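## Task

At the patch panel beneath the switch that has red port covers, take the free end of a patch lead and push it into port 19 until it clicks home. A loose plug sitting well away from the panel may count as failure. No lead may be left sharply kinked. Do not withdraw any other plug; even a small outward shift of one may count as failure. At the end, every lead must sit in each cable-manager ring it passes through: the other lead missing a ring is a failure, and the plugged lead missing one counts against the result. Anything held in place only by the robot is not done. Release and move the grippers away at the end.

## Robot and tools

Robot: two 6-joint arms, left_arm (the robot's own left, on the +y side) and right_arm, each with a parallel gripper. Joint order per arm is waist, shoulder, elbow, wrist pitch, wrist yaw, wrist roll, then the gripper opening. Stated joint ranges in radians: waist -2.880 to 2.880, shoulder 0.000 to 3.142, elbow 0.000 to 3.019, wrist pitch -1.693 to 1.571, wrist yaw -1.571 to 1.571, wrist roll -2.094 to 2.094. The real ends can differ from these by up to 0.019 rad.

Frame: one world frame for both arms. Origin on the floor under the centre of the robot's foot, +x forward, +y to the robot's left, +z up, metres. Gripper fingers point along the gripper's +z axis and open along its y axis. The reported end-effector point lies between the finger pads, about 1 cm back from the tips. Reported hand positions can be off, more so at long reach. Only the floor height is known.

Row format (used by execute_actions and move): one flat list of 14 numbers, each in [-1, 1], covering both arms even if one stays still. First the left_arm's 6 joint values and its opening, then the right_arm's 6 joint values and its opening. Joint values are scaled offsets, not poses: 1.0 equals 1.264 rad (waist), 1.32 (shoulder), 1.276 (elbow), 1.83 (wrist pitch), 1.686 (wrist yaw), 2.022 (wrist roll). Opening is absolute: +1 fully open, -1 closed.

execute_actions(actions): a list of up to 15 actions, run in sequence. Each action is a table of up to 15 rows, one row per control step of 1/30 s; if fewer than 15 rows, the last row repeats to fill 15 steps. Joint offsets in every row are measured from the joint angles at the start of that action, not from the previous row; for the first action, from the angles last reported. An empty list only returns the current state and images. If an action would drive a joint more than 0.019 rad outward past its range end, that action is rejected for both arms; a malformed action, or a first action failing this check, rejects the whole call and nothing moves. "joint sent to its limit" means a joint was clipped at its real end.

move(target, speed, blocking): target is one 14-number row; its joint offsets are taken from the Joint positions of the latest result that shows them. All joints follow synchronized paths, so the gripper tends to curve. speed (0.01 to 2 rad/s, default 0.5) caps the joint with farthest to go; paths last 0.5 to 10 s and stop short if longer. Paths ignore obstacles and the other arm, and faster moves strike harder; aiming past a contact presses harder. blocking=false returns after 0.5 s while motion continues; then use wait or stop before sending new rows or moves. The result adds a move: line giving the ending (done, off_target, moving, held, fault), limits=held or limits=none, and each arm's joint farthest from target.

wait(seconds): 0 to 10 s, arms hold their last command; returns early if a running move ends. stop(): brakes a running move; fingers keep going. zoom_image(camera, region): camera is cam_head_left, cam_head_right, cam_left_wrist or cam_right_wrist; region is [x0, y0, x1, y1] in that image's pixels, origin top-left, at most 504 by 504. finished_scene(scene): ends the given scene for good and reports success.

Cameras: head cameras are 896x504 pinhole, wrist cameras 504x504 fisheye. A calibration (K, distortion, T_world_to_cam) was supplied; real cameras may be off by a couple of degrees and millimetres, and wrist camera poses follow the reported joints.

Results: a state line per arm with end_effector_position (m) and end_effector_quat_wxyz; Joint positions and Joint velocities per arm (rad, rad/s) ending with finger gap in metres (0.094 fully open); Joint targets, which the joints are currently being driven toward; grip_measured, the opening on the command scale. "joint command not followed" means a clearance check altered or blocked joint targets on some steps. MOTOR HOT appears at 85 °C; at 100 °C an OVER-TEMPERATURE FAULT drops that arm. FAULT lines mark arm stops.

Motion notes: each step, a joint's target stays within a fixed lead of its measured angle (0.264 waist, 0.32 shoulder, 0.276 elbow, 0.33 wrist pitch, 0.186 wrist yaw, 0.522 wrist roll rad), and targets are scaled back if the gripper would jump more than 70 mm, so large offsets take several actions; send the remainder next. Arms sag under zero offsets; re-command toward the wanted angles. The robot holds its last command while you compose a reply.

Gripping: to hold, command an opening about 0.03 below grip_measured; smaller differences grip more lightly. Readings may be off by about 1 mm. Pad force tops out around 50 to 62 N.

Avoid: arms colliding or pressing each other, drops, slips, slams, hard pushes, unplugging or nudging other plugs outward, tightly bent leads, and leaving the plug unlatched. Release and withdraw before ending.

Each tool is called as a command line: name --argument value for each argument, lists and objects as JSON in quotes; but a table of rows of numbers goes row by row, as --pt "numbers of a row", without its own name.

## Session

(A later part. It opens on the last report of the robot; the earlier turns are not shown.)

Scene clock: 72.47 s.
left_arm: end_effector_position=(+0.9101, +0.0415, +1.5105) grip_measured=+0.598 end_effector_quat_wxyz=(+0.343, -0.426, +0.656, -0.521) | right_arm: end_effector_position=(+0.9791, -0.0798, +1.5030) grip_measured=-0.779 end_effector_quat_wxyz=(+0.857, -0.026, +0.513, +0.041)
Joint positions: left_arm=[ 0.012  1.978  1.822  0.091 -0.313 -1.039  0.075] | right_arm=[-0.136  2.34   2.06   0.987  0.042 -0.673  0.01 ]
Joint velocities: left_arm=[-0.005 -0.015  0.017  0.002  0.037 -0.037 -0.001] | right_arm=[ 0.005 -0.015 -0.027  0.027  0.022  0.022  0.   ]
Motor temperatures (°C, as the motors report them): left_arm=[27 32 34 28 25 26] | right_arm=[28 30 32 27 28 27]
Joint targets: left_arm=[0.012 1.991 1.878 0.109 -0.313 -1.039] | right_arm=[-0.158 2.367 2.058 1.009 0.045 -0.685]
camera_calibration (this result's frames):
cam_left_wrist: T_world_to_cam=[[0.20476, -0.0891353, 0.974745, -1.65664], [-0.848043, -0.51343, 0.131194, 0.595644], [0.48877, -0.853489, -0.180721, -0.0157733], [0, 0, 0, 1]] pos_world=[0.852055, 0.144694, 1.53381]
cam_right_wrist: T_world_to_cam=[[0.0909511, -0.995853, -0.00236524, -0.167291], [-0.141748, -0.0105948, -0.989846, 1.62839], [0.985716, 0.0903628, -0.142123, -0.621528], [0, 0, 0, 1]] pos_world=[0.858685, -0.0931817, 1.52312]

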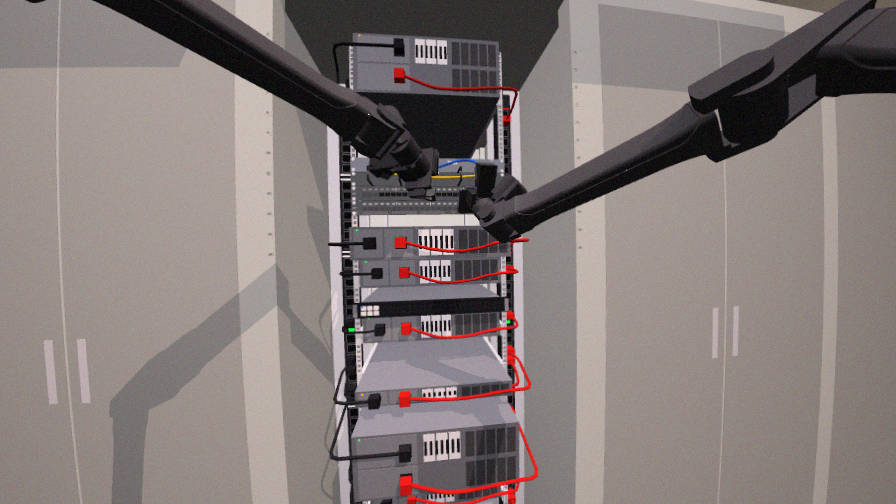

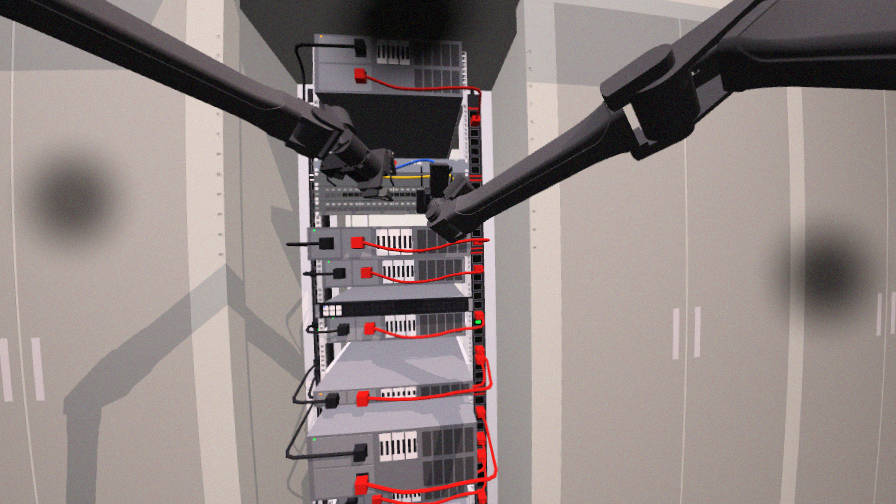

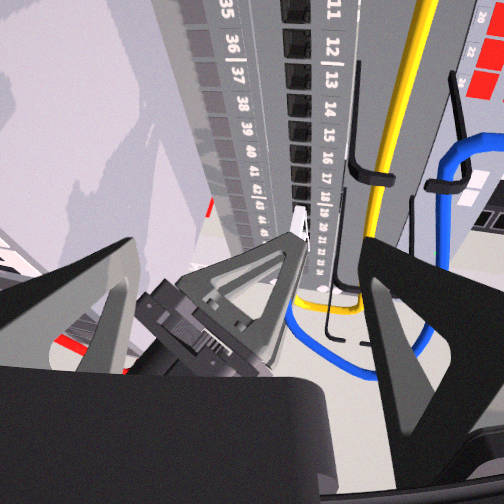

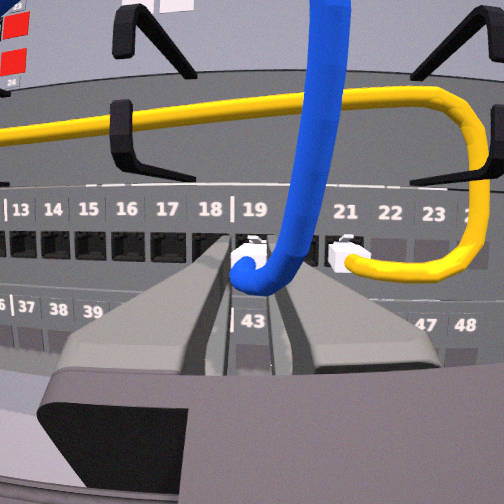

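execute_actions --actions '[[[0,0.01,0.044,0.01,0,0,0.6,-0.0174,0.0242,0.0321,-0.0093,-0.004,-0.006,-0.81],[0,0.01,0.044,0.01,0,0,0.6,-0.0174,0.0242,0.0321,-0.0093,-0.004,-0.006,-0.81],[0,0.01,0.044,0.01,0,0,0.6,-0.0174,0.0242,0.0321,-0.0093,-0.004,-0.006,-0.81],[0,0.01,0.044,0.01,0,0,0.6,-0.0174,0.0242,0.0321,-0.0093,-0.004,-0.006,-0.81],[0,0.01,0.044,0.01,0,0,0.6,-0.0174,0.026,0.0362,-0.0109,-0.004,-0.006,-0.81],[0,0.01,0.044,0.01,0,0,0.6,-0.0178,0.0278,0.0403,-0.0124,-0.004,-0.006,-0.81],[0,0.01,0.044,0.01,0,0,0.6,-0.0182,0.0295,0.0443,-0.014,-0.004,-0.006,-0.81],[0,0.01,0.044,0.01,0,0,0.6,-0.0186,0.0313,0.0484,-0.0155,-0.004,-0.006,-0.81],[0,0.01,0.044,0.01,0,0,0.6,-0.019,0.0331,0.0525,-0.0171,-0.004,-0.006,-0.81],[0,0.01,0.044,0.01,0,0,0.6,-0.0194,0.0349,0.0566,-0.0187,-0.004,-0.006,-0.81],[0,0.01,0.044,0.01,0,0,0.6,-0.0198,0.0367,0.0607,-0.0202,-0.004,-0.006,-0.81],[0,0.01,0.044,0.01,0,0,0.6,-0.0202,0.0384,0.0647,-0.0218,-0.004,-0.006,-0.81],[0,0.01,0.044,0.01,0,0,0.6,-0.0206,0.0402,0.0688,-0.0233,-0.004,-0.006,-0.81],[0,0.01,0.044,0.01,0,0,0.6,-0.021,0.042,0.0729,-0.0249,-0.004,-0.006,-0.81]]]'

wait --seconds 0.4

zoom_image --camera "cam_left_wrist" --region '[220, 170, 400, 350]'

zoom_image --camera "cam_right_wrist" --region '[150, 170, 390, 310]'

Scene clock: 73.97 s.
left_arm: end_effector_position=(+0.9101, +0.0415, +1.5105) grip_measured=+0.598 end_effector_quat_wxyz=(+0.343, -0.426, +0.656, -0.521) | right_arm: end_effector_position=(+0.9847, -0.0776, +1.5035) grip_measured=-0.779 end_effector_quat_wxyz=(+0.857, -0.027, +0.512, +0.042)
Joint positions: left_arm=[ 0.012  1.978  1.822  0.091 -0.313 -1.039  0.075] | right_arm=[-0.137  2.358  2.097  0.969  0.037 -0.674  0.01 ]
Joint velocities: left_arm=[-0.005  0.005 -0.002 -0.022 -0.022 -0.081  0.   ] | right_arm=[-0.015  0.005  0.002  0.012 -0.007 -0.095 -0.001]
Motor temperatures (°C, as the motors report them): left_arm=[27 32 34 28 25 26] | right_arm=[28 30 32 27 28 27]
Joint targets: left_arm=[0.012 1.991 1.878 0.109 -0.313 -1.039] | right_arm=[-0.163 2.396 2.153 0.941 0.035 -0.685]
camera_calibration (this result's frames):
cam_left_wrist: T_world_to_cam=[[0.20476, -0.0891353, 0.974745, -1.65664], [-0.848043, -0.51343, 0.131194, 0.595644], [0.48877, -0.853489, -0.180721, -0.0157733], [0, 0, 0, 1]] pos_world=[0.852055, 0.144694, 1.53381]
cam_right_wrist: T_world_to_cam=[[0.0924957, -0.995713, -0.000295578, -0.170205], [-0.139171, -0.0126342, -0.990188, 1.62755], [0.985939, 0.0916292, -0.139743, -0.630819], [0, 0, 0, 1]] pos_world=[0.864201, -0.0911111, 1.52338]

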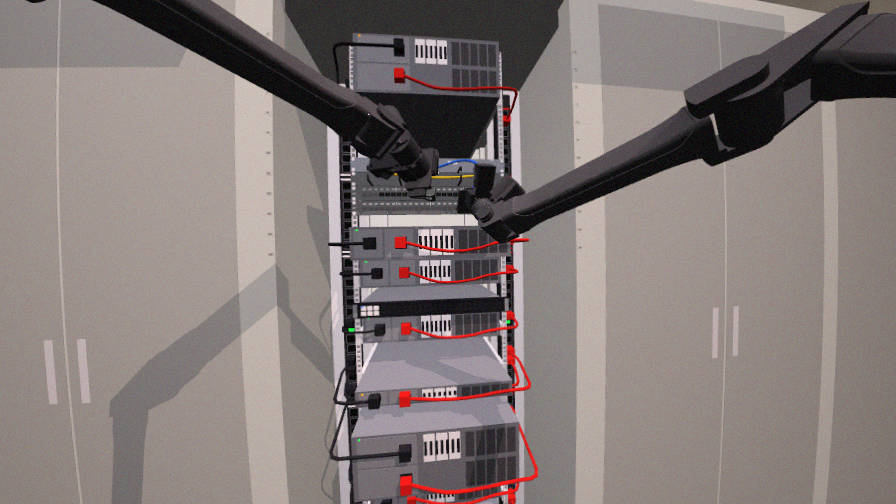

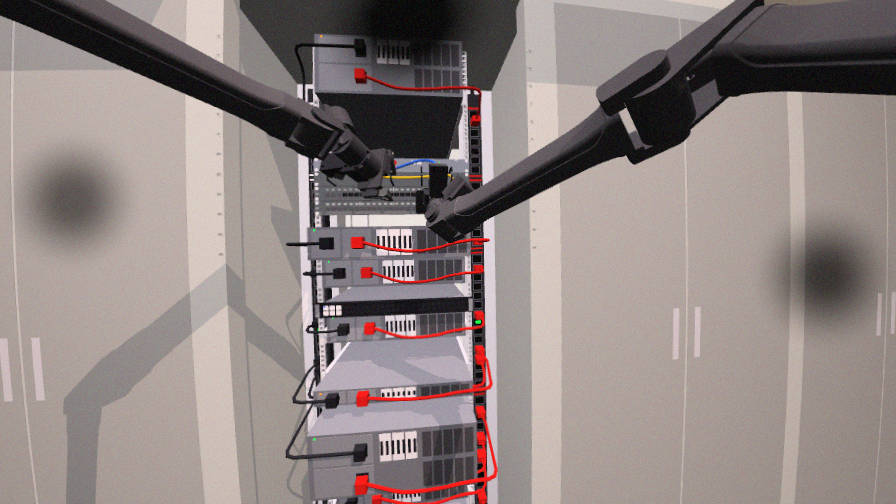

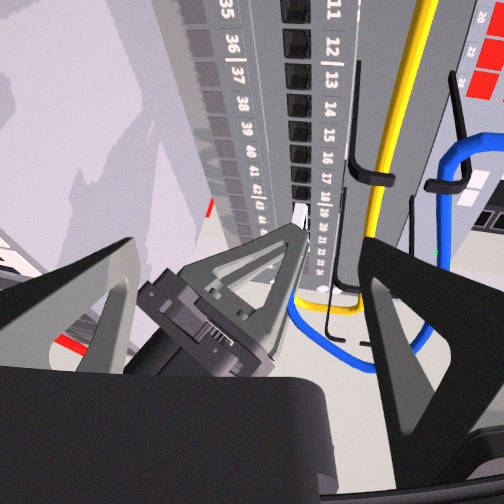

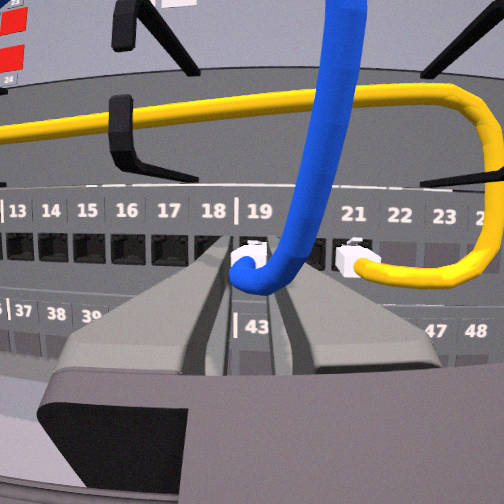

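Scene clock: 74.37 s.
left_arm: end_effector_position=(+0.9101, +0.0415, +1.5105) grip_measured=+0.598 end_effector_quat_wxyz=(+0.343, -0.426, +0.656, -0.521) | right_arm: end_effector_position=(+0.9847, -0.0776, +1.5035) grip_measured=-0.779 end_effector_quat_wxyz=(+0.857, -0.027, +0.512, +0.041)
Joint positions: left_arm=[ 0.012  1.978  1.822  0.091 -0.313 -1.039  0.075] | right_arm=[-0.137  2.358  2.097  0.969  0.037 -0.674  0.01 ]
Joint velocities: left_arm=[ 0.005 -0.015 -0.017 -0.007 -0.007 -0.037  0.   ] | right_arm=[-0.005  0.015  0.007  0.002 -0.051 -0.022  0.   ]
Motor temperatures (°C, as the motors report them): left_arm=[27 32 34 28 25 26] | right_arm=[28 30 32 27 28 27]
Joint targets: left_arm=[0.012 1.991 1.878 0.109 -0.313 -1.039] | right_arm=[-0.163 2.396 2.153 0.941 0.035 -0.686]
wait: 0.40 s; at rest by 0.17 s
camera_calibration (this result's frames):
cam_left_wrist: T_world_to_cam=[[0.20476, -0.0891353, 0.974745, -1.65664], [-0.848043, -0.51343, 0.131194, 0.595644], [0.48877, -0.853489, -0.180721, -0.0157733], [0, 0, 0, 1]] pos_world=[0.852055, 0.144694, 1.53381]
cam_right_wrist: T_world_to_cam=[[0.0921357, -0.995746, 0.000376295, -0.170863], [-0.139109, -0.0132459, -0.990188, 1.62745], [0.985982, 0.0911794, -0.139738, -0.630904], [0, 0, 0, 1]] pos_world=[0.864195, -0.0910543, 1.52338]

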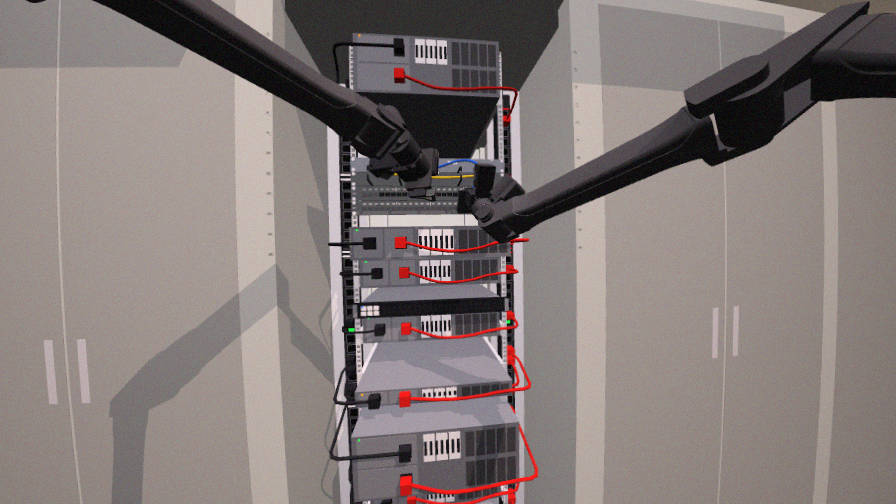

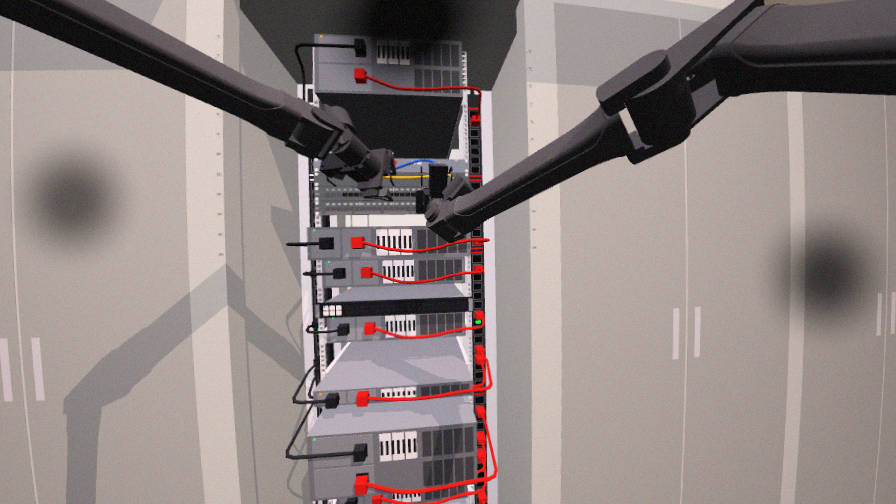

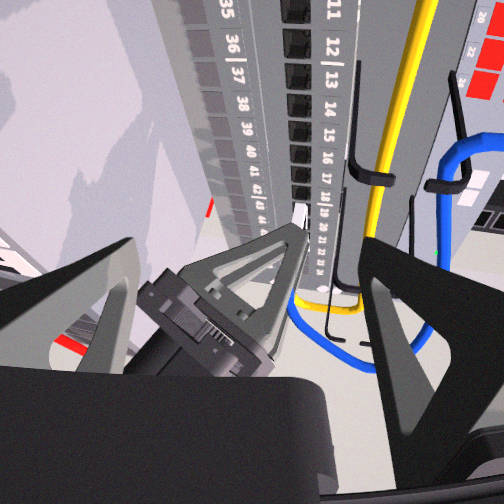

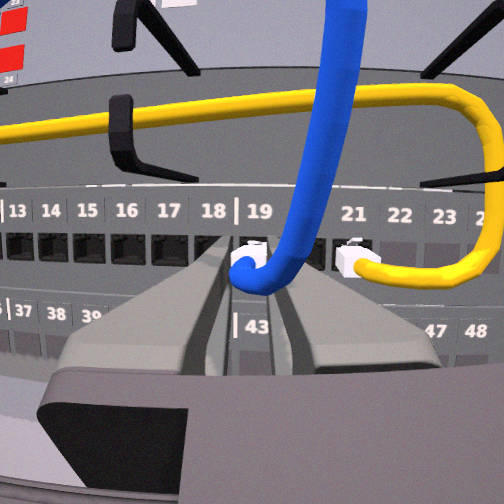

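Region (220, 170, 400, 350) of cam_left_wrist's 504x504 image, scaled by 2.800, with more detail than that image has.

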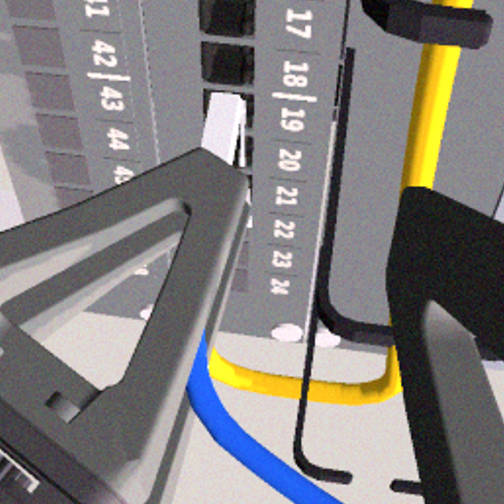

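Region (150, 170, 390, 310) of cam_right_wrist's 504x504 image, scaled by 2.100, with more detail than that image has; it fills the top 294 rows of this view, and the rest is white.

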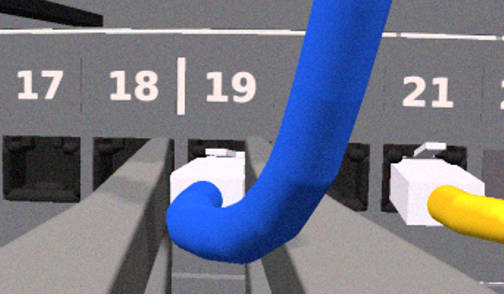

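execute_actions --actions '[[[0,0.01,0.044,0.01,0,0,0.6,-0.022,0.029,0.044,-0.0153,0,-0.006,-0.81],[0,0.01,0.044,0.01,0,0,0.6,-0.0235,0.0309,0.0484,-0.017,0,-0.006,-0.81],[0,0.01,0.044,0.01,0,0,0.6,-0.0245,0.0328,0.0528,-0.0186,0,-0.006,-0.81],[0,0.01,0.044,0.01,0,0,0.6,-0.0252,0.0347,0.0572,-0.0203,0,-0.006,-0.81],[0,0.01,0.044,0.01,0,0,0.6,-0.0259,0.0366,0.0616,-0.022,0,-0.006,-0.81],[0,0.01,0.044,0.01,0,0,0.6,-0.0266,0.0385,0.066,-0.0236,0,-0.006,-0.81],[0,0.01,0.044,0.01,0,0,0.6,-0.0273,0.0404,0.0704,-0.0253,0,-0.006,-0.81],[0,0.01,0.044,0.01,0,0,0.6,-0.028,0.0423,0.0748,-0.027,0,-0.006,-0.81],[0,0.01,0.044,0.01,0,0,0.6,-0.0287,0.0442,0.0792,-0.0287,0,-0.006,-0.81],[0,0.01,0.044,0.01,0,0,0.6,-0.0294,0.0461,0.0836,-0.0303,0,-0.006,-0.81],[0,0.01,0.044,0.01,0,0,0.6,-0.03,0.048,0.088,-0.032,0,-0.006,-0.81]]]'

zoom_image --camera "cam_left_wrist" --region '[220, 170, 400, 350]'

zoom_image --camera "cam_right_wrist" --region '[150, 170, 390, 310]'

Scene clock: 75.80 s.
left_arm: end_effector_position=(+0.9101, +0.0415, +1.5105) grip_measured=+0.598 end_effector_quat_wxyz=(+0.343, -0.426, +0.656, -0.521) | right_arm: end_effector_position=(+0.9859, -0.0775, +1.5043) grip_measured=-0.779 end_effector_quat_wxyz=(+0.861, -0.022, +0.506, +0.037)
Joint positions: left_arm=[ 0.012  1.978  1.822  0.091 -0.313 -1.039  0.075] | right_arm=[-0.137  2.374  2.119  0.981  0.037 -0.678  0.01 ]
Joint velocities: left_arm=[ 0.005 -0.005 -0.007 -0.012  0.007 -0.037 -0.   ] | right_arm=[-0.005  0.005 -0.007  0.027 -0.007 -0.051  0.   ]
Motor temperatures (°C, as the motors report them): left_arm=[27 32 34 28 25 26] | right_arm=[28 30 32 27 28 27]
Joint targets: left_arm=[0.012 1.991 1.878 0.109 -0.313 -1.039] | right_arm=[-0.175 2.422 2.209 0.910 0.037 -0.687]
camera_calibration (this result's frames):
cam_left_wrist: T_world_to_cam=[[0.20476, -0.0891353, 0.974745, -1.65664], [-0.848043, -0.51343, 0.131194, 0.595644], [0.48877, -0.853489, -0.180721, -0.0157733], [0, 0, 0, 1]] pos_world=[0.852055, 0.144694, 1.53381]
cam_right_wrist: T_world_to_cam=[[0.0804732, -0.996752, -0.00306288, -0.15425], [-0.124829, -0.00702941, -0.992153, 1.61772], [0.988909, 0.0802241, -0.12499, -0.657942], [0, 0, 0, 1]] pos_world=[0.864997, -0.0895943, 1.52232]

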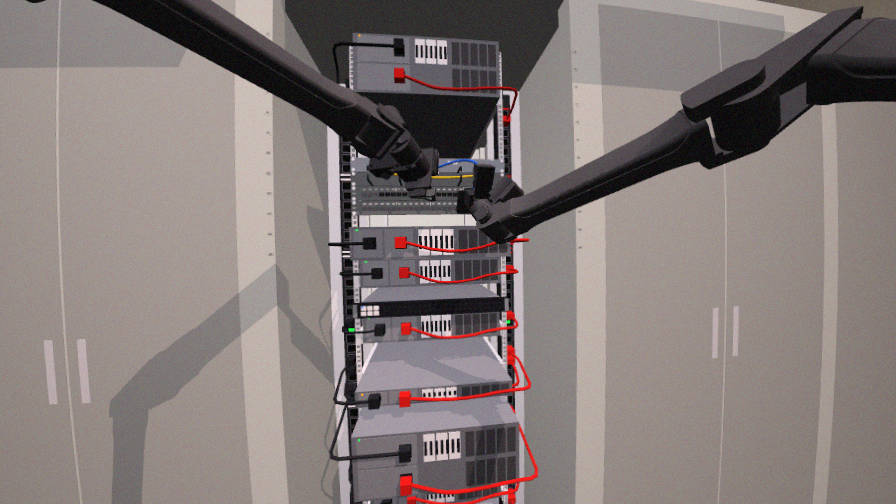

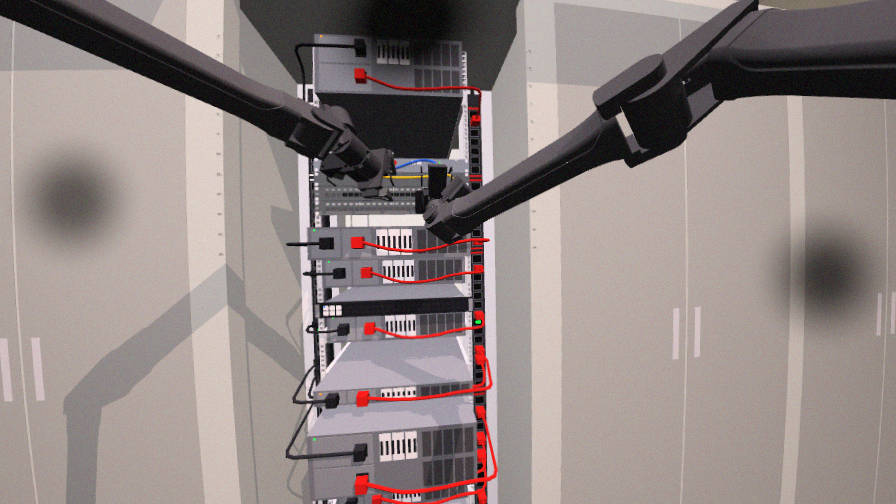

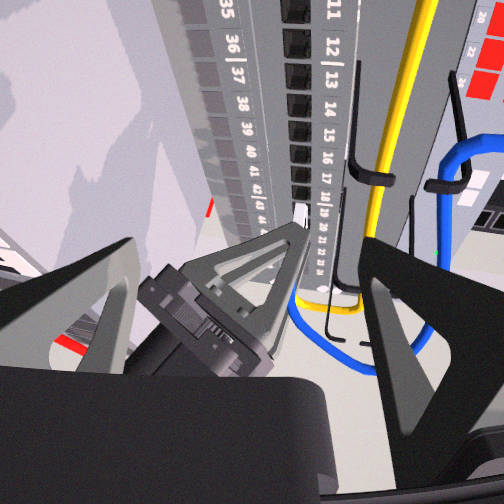

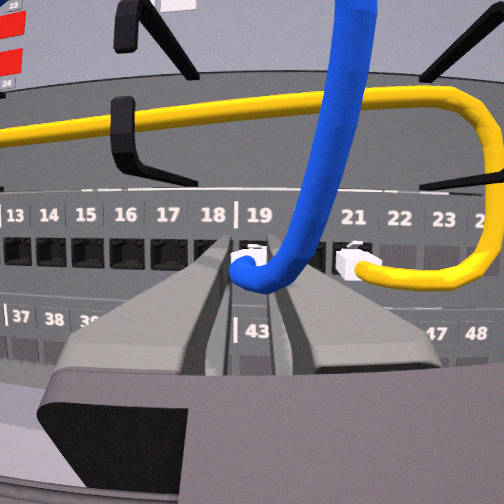

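Region (220, 170, 400, 350) of cam_left_wrist's 504x504 image, scaled by 2.800, with more detail than that image has.

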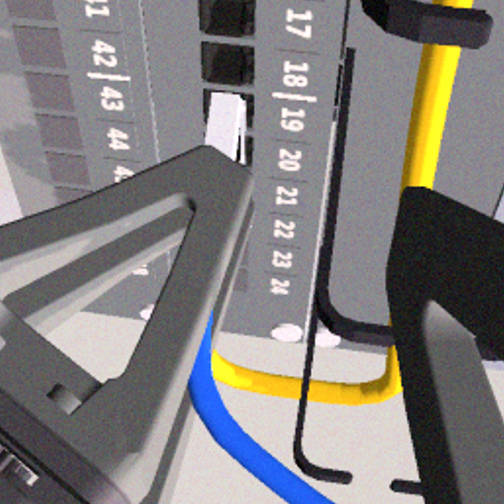

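Region (150, 170, 390, 310) of cam_right_wrist's 504x504 image, scaled by 2.100, with more detail than that image has; it fills the top 294 rows of this view, and the rest is white.

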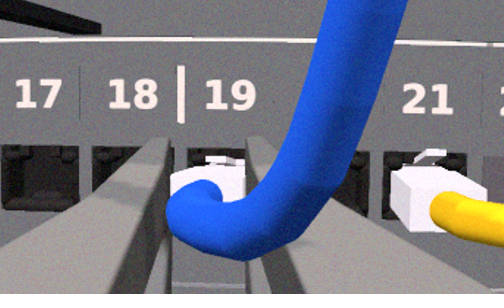

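execute_actions --actions '[[[0,0.01,0.044,0.01,0,0,0.6,-0.032,0.03,0.05,-0.039,0.004,-0.004,-0.81],[0,0.01,0.044,0.01,0,0,0.6,-0.034,0.028,0.045,-0.039,0.006,-0.004,-0.81],[0,0.01,0.044,0.01,0,0,0.6,-0.036,0.028,0.045,-0.039,0.008,-0.004,-0.81],[0,0.01,0.044,0.01,0,0,0.6,-0.038,0.028,0.045,-0.039,0.010,-0.004,-0.81],[0,0.01,0.044,0.01,0,0,0.6,-0.040,0.028,0.045,-0.039,0.012,-0.004,-0.81]]]'

zoom_image --camera "cam_left_wrist" --region '[220, 170, 400, 350]'

zoom_image --camera "cam_right_wrist" --region '[150, 170, 390, 310]'

Scene clock: 76.97 s.
left_arm: end_effector_position=(+0.9101, +0.0415, +1.5105) grip_measured=+0.598 end_effector_quat_wxyz=(+0.343, -0.426, +0.656, -0.521) | right_arm: end_effector_position=(+0.9863, -0.0783, +1.5036) grip_measured=-0.779 end_effector_quat_wxyz=(+0.860, -0.020, +0.508, +0.036)
Joint positions: left_arm=[ 0.012  1.978  1.822  0.091 -0.313 -1.039  0.075] | right_arm=[-0.137  2.374  2.119  0.981  0.044 -0.678  0.01 ]
Joint velocities: left_arm=[-0.015  0.005 -0.012 -0.002  0.007 -0.037 -0.   ] | right_arm=[ 0.024 -0.015 -0.017 -0.007 -0.022 -0.007 -0.001]
Motor temperatures (°C, as the motors report them): left_arm=[27 32 35 28 25 26] | right_arm=[28 30 32 27 28 27]
Joint targets: left_arm=[0.012 1.991 1.878 0.109 -0.313 -1.039] | right_arm=[-0.188 2.411 2.177 0.909 0.058 -0.686]
camera_calibration (this result's frames):
cam_left_wrist: T_world_to_cam=[[0.20476, -0.0891353, 0.974745, -1.65664], [-0.848043, -0.51343, 0.131194, 0.595644], [0.48877, -0.853489, -0.180721, -0.0157733], [0, 0, 0, 1]] pos_world=[0.852055, 0.144694, 1.53381]
cam_right_wrist: T_world_to_cam=[[0.0757912, -0.997108, -0.0056292, -0.146721], [-0.12933, -0.00423243, -0.991593, 1.62094], [0.988701, 0.075882, -0.129277, -0.652071], [0, 0, 0, 1]] pos_world=[0.865459, -0.0899552, 1.52219]

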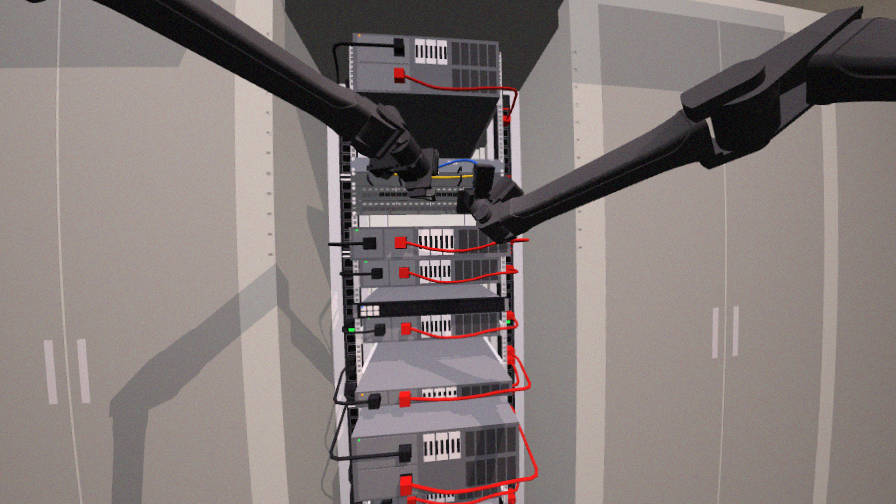

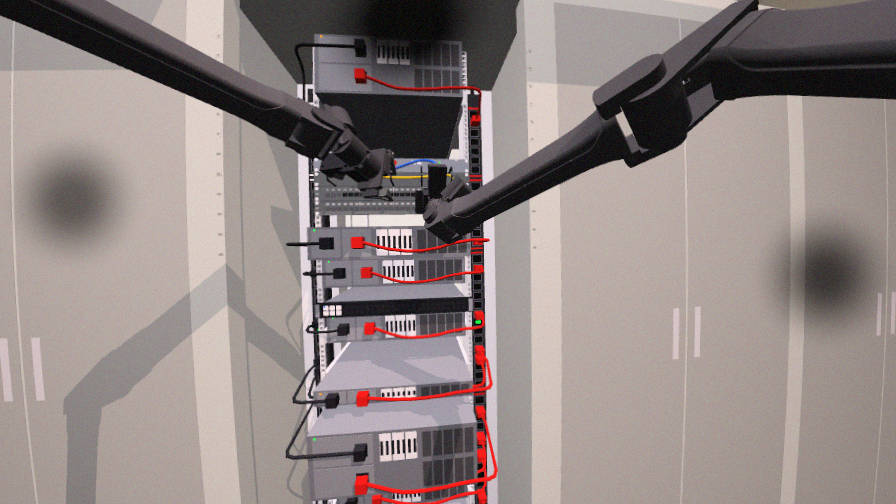

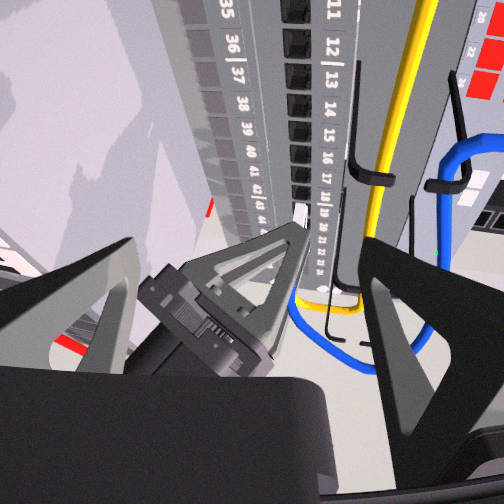

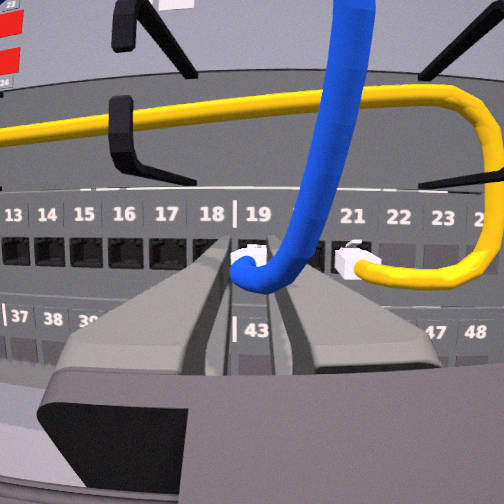

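Region (220, 170, 400, 350) of cam_left_wrist's 504x504 image, scaled by 2.800, with more detail than that image has.

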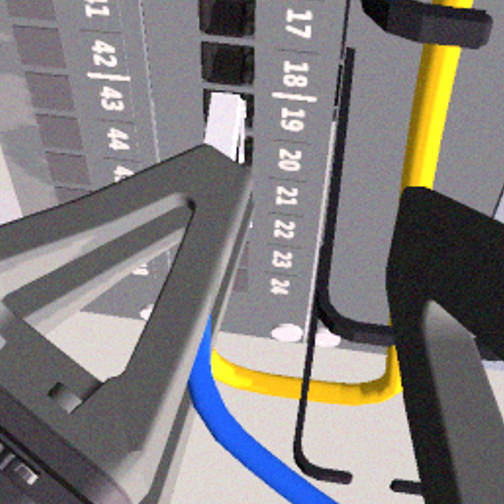

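Region (150, 170, 390, 310) of cam_right_wrist's 504x504 image, scaled by 2.100, with more detail than that image has; it fills the top 294 rows of this view, and the rest is white.

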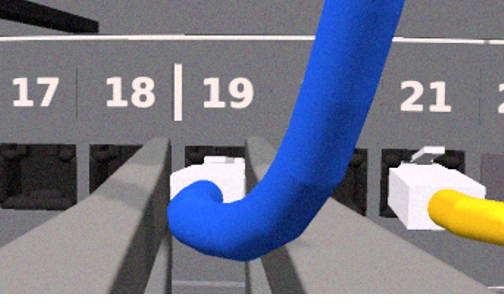

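execute_actions --actions '[]'

Scene clock: 78.17 s.
left_arm: end_effector_position=(+0.9101, +0.0415, +1.5105) grip_measured=+0.598 end_effector_quat_wxyz=(+0.343, -0.426, +0.656, -0.521) | right_arm: end_effector_position=(+0.9863, -0.0783, +1.5036) grip_measured=-0.779 end_effector_quat_wxyz=(+0.860, -0.020, +0.508, +0.036)
Joint positions: left_arm=[ 0.012  1.978  1.822  0.091 -0.313 -1.039  0.075] | right_arm=[-0.137  2.374  2.119  0.981  0.044 -0.678  0.01 ]
Joint velocities: left_arm=[ 0.005 -0.005  0.027 -0.007  0.022 -0.022  0.   ] | right_arm=[-0.015 -0.015  0.027 -0.012  0.037  0.037 -0.   ]
Motor temperatures (°C, as the motors report them): left_arm=[27 32 35 28 26 26] | right_arm=[28 30 33 27 28 27]
Joint targets: left_arm=[0.012 1.991 1.878 0.109 -0.313 -1.039] | right_arm=[-0.188 2.411 2.177 0.909 0.058 -0.686]
camera_calibration (this result's frames):
cam_left_wrist: T_world_to_cam=[[0.20476, -0.0891353, 0.974745, -1.65664], [-0.848043, -0.51343, 0.131194, 0.595644], [0.48877, -0.853489, -0.180721, -0.0157733], [0, 0, 0, 1]] pos_world=[0.852055, 0.144694, 1.53381]
cam_right_wrist: T_world_to_cam=[[0.0757912, -0.997108, -0.0056292, -0.146721], [-0.12933, -0.00423243, -0.991593, 1.62094], [0.988701, 0.075882, -0.129277, -0.652071], [0, 0, 0, 1]] pos_world=[0.865459, -0.0899552, 1.52219]

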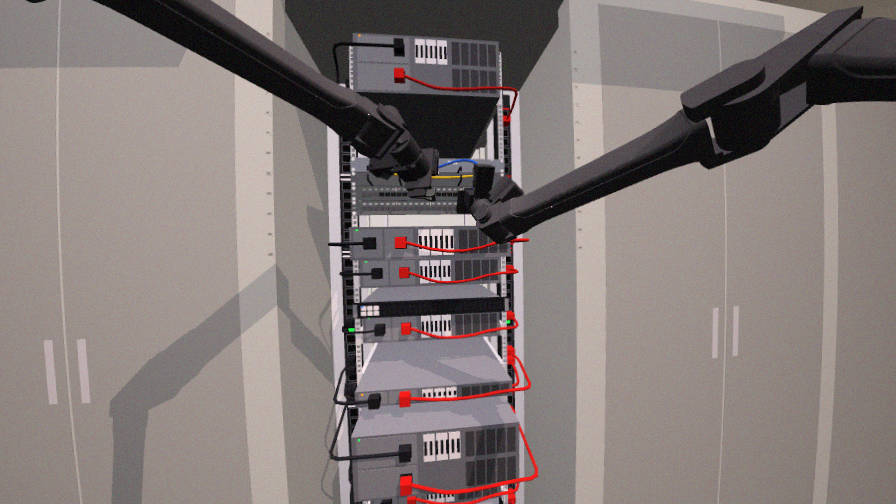

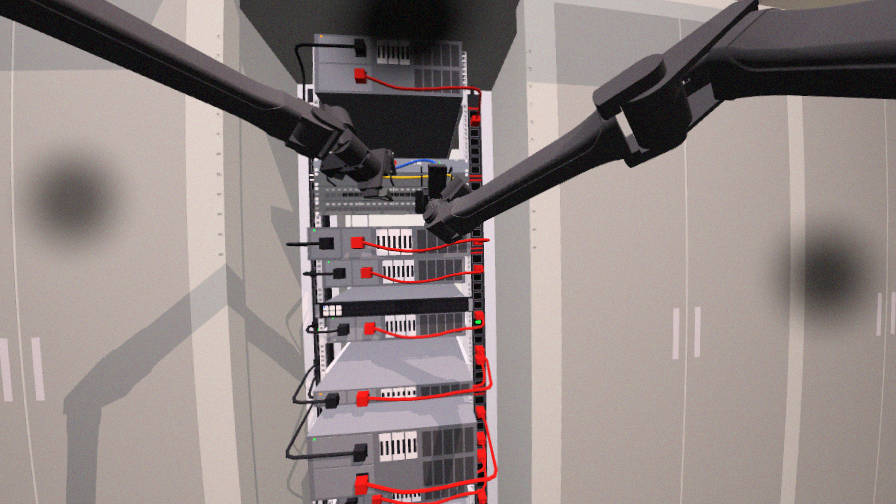

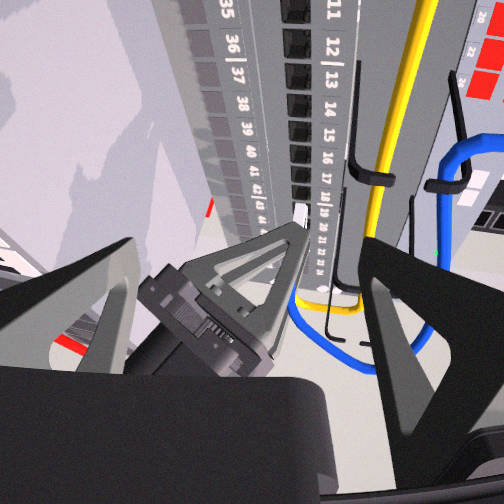

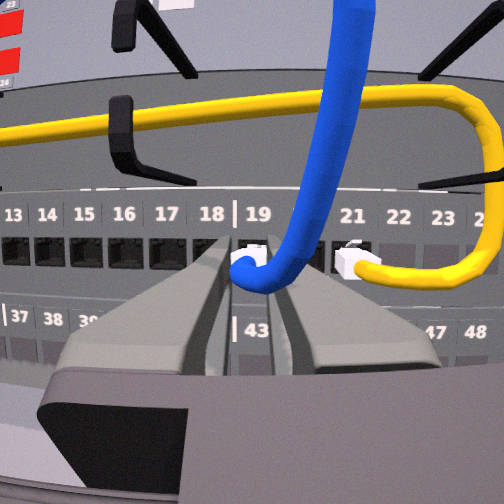

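zoom_image --camera "cam_left_wrist" --region '[220, 170, 400, 350]'

zoom_image --camera "cam_right_wrist" --region '[150, 170, 390, 310]'

Region (220, 170, 400, 350) of cam_left_wrist's 504x504 image, scaled by 2.800, with more detail than that image has.

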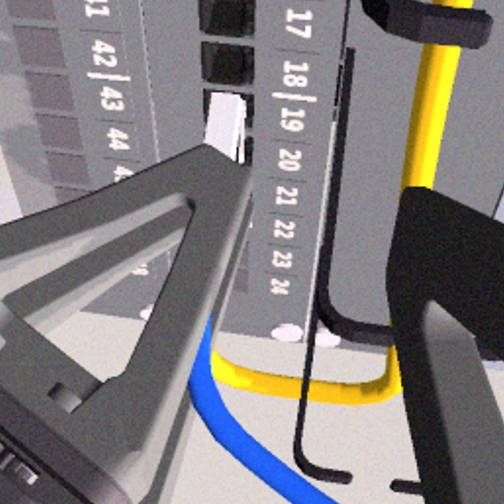

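Region (150, 170, 390, 310) of cam_right_wrist's 504x504 image, scaled by 2.100, with more detail than that image has; it fills the top 294 rows of this view, and the rest is white.

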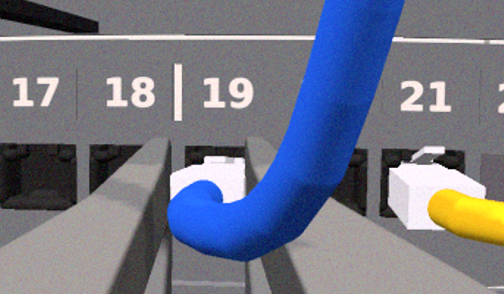

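execute_actions --actions '[[[0,0.01,0.044,0.01,0,0,0.6, 0,0.005,0.03,0,0,0,-0.81]],[[0,0,0,0,0,0,0.6, 0,0.005,0.03,0,0,0,-0.72]]]'

zoom_image --camera "cam_right_wrist" --region '[150, 170, 390, 310]'

zoom_image --camera "cam_left_wrist" --region '[220, 170, 400, 350]'

Scene clock: 79.97 s.
left_arm: end_effector_position=(+0.9101, +0.0415, +1.5105) grip_measured=+0.598 end_effector_quat_wxyz=(+0.343, -0.426, +0.656, -0.521) | right_arm: end_effector_position=(+0.9857, -0.0784, +1.5048) grip_measured=-0.721 end_effector_quat_wxyz=(+0.861, -0.019, +0.506, +0.036)
Joint positions: left_arm=[ 0.012  1.978  1.822  0.091 -0.313 -1.039  0.075] | right_arm=[-0.137  2.374  2.119  0.985  0.043 -0.678  0.013]
Joint velocities: left_arm=[-0.005 -0.005 -0.002 -0.002  0.007 -0.007 -0.001] | right_arm=[-0.015  0.005  0.002 -0.012  0.022 -0.198  0.   ]
Motor temperatures (°C, as the motors report them): left_arm=[27 32 35 28 26 26] | right_arm=[28 30 33 27 28 27]
Joint targets: left_arm=[0.012 1.978 1.822 0.091 -0.313 -1.039] | right_arm=[-0.137 2.381 2.158 0.985 0.043 -0.678]
camera_calibration (this result's frames):
cam_left_wrist: T_world_to_cam=[[0.20476, -0.0891353, 0.974745, -1.65664], [-0.848043, -0.51343, 0.131194, 0.595644], [0.48877, -0.853489, -0.180721, -0.0157733], [0, 0, 0, 1]] pos_world=[0.852055, 0.144694, 1.53381]
cam_right_wrist: T_world_to_cam=[[0.0750263, -0.997158, -0.00688144, -0.144045], [-0.12516, -0.00257029, -0.992133, 1.61885], [0.989296, 0.0752974, -0.124997, -0.65832], [0, 0, 0, 1]] pos_world=[0.864695, -0.0899053, 1.52283]

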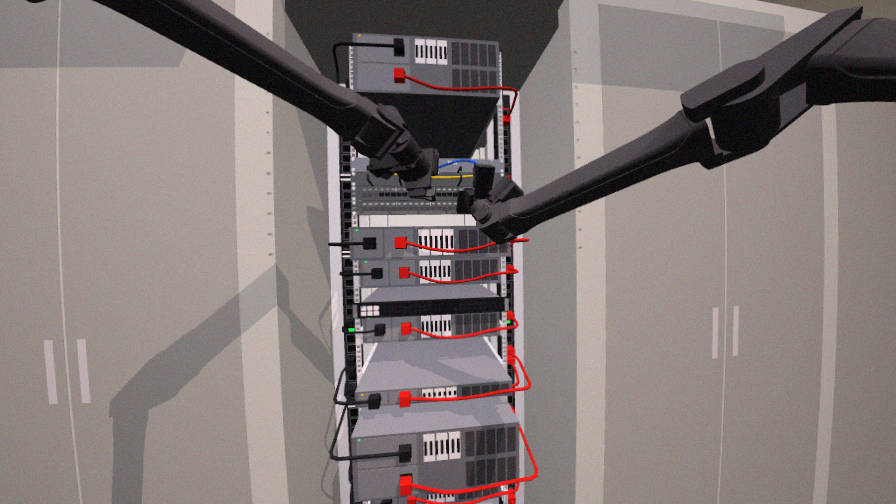

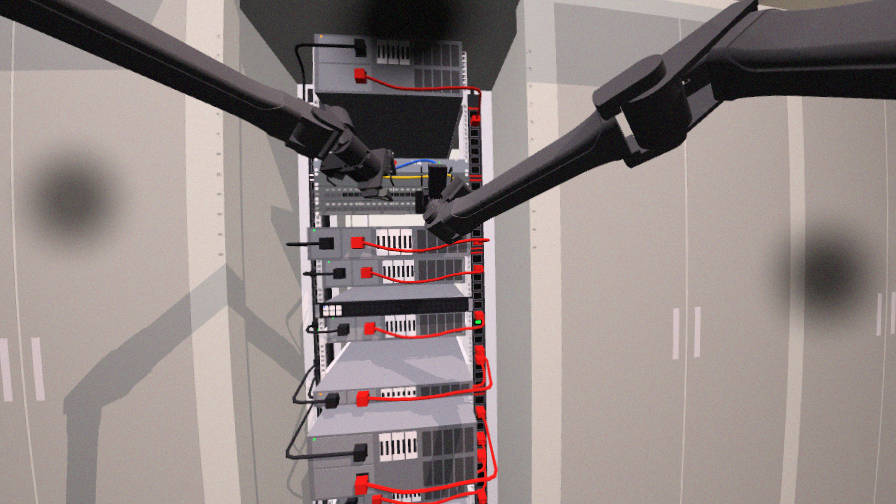

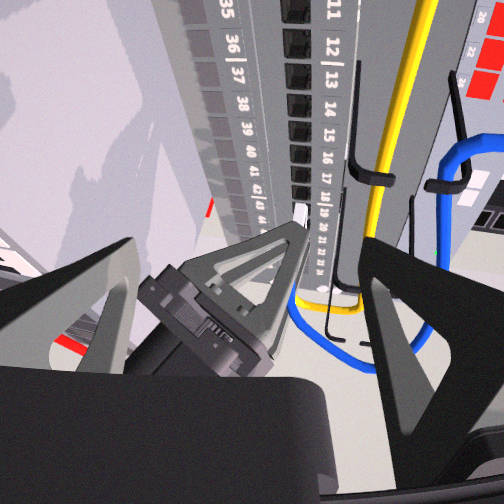

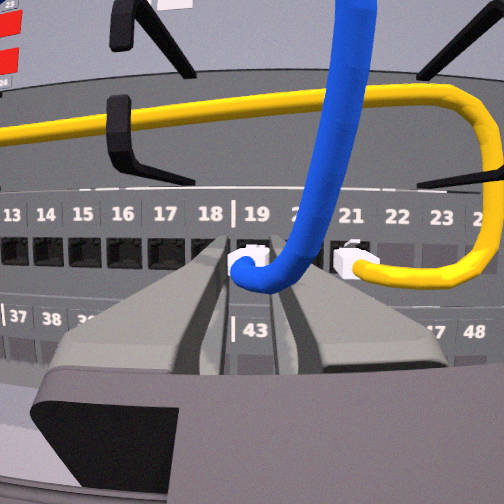

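Region (150, 170, 390, 310) of cam_right_wrist's 504x504 image, scaled by 2.100, with more detail than that image has; it fills the top 294 rows of this view, and the rest is white.

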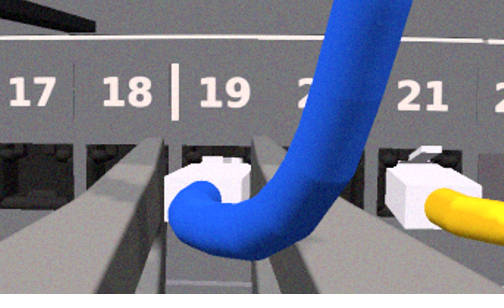

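Region (220, 170, 400, 350) of cam_left_wrist's 504x504 image, scaled by 2.800, with more detail than that image has.

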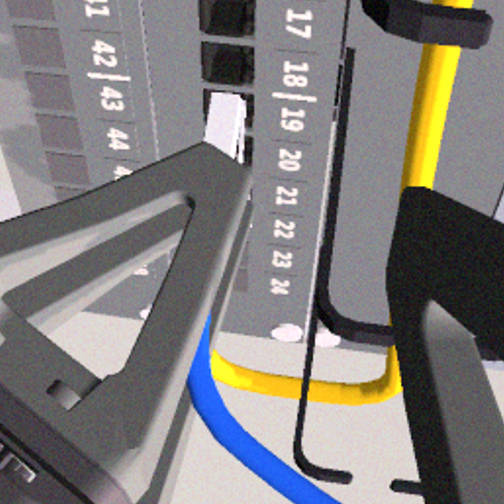

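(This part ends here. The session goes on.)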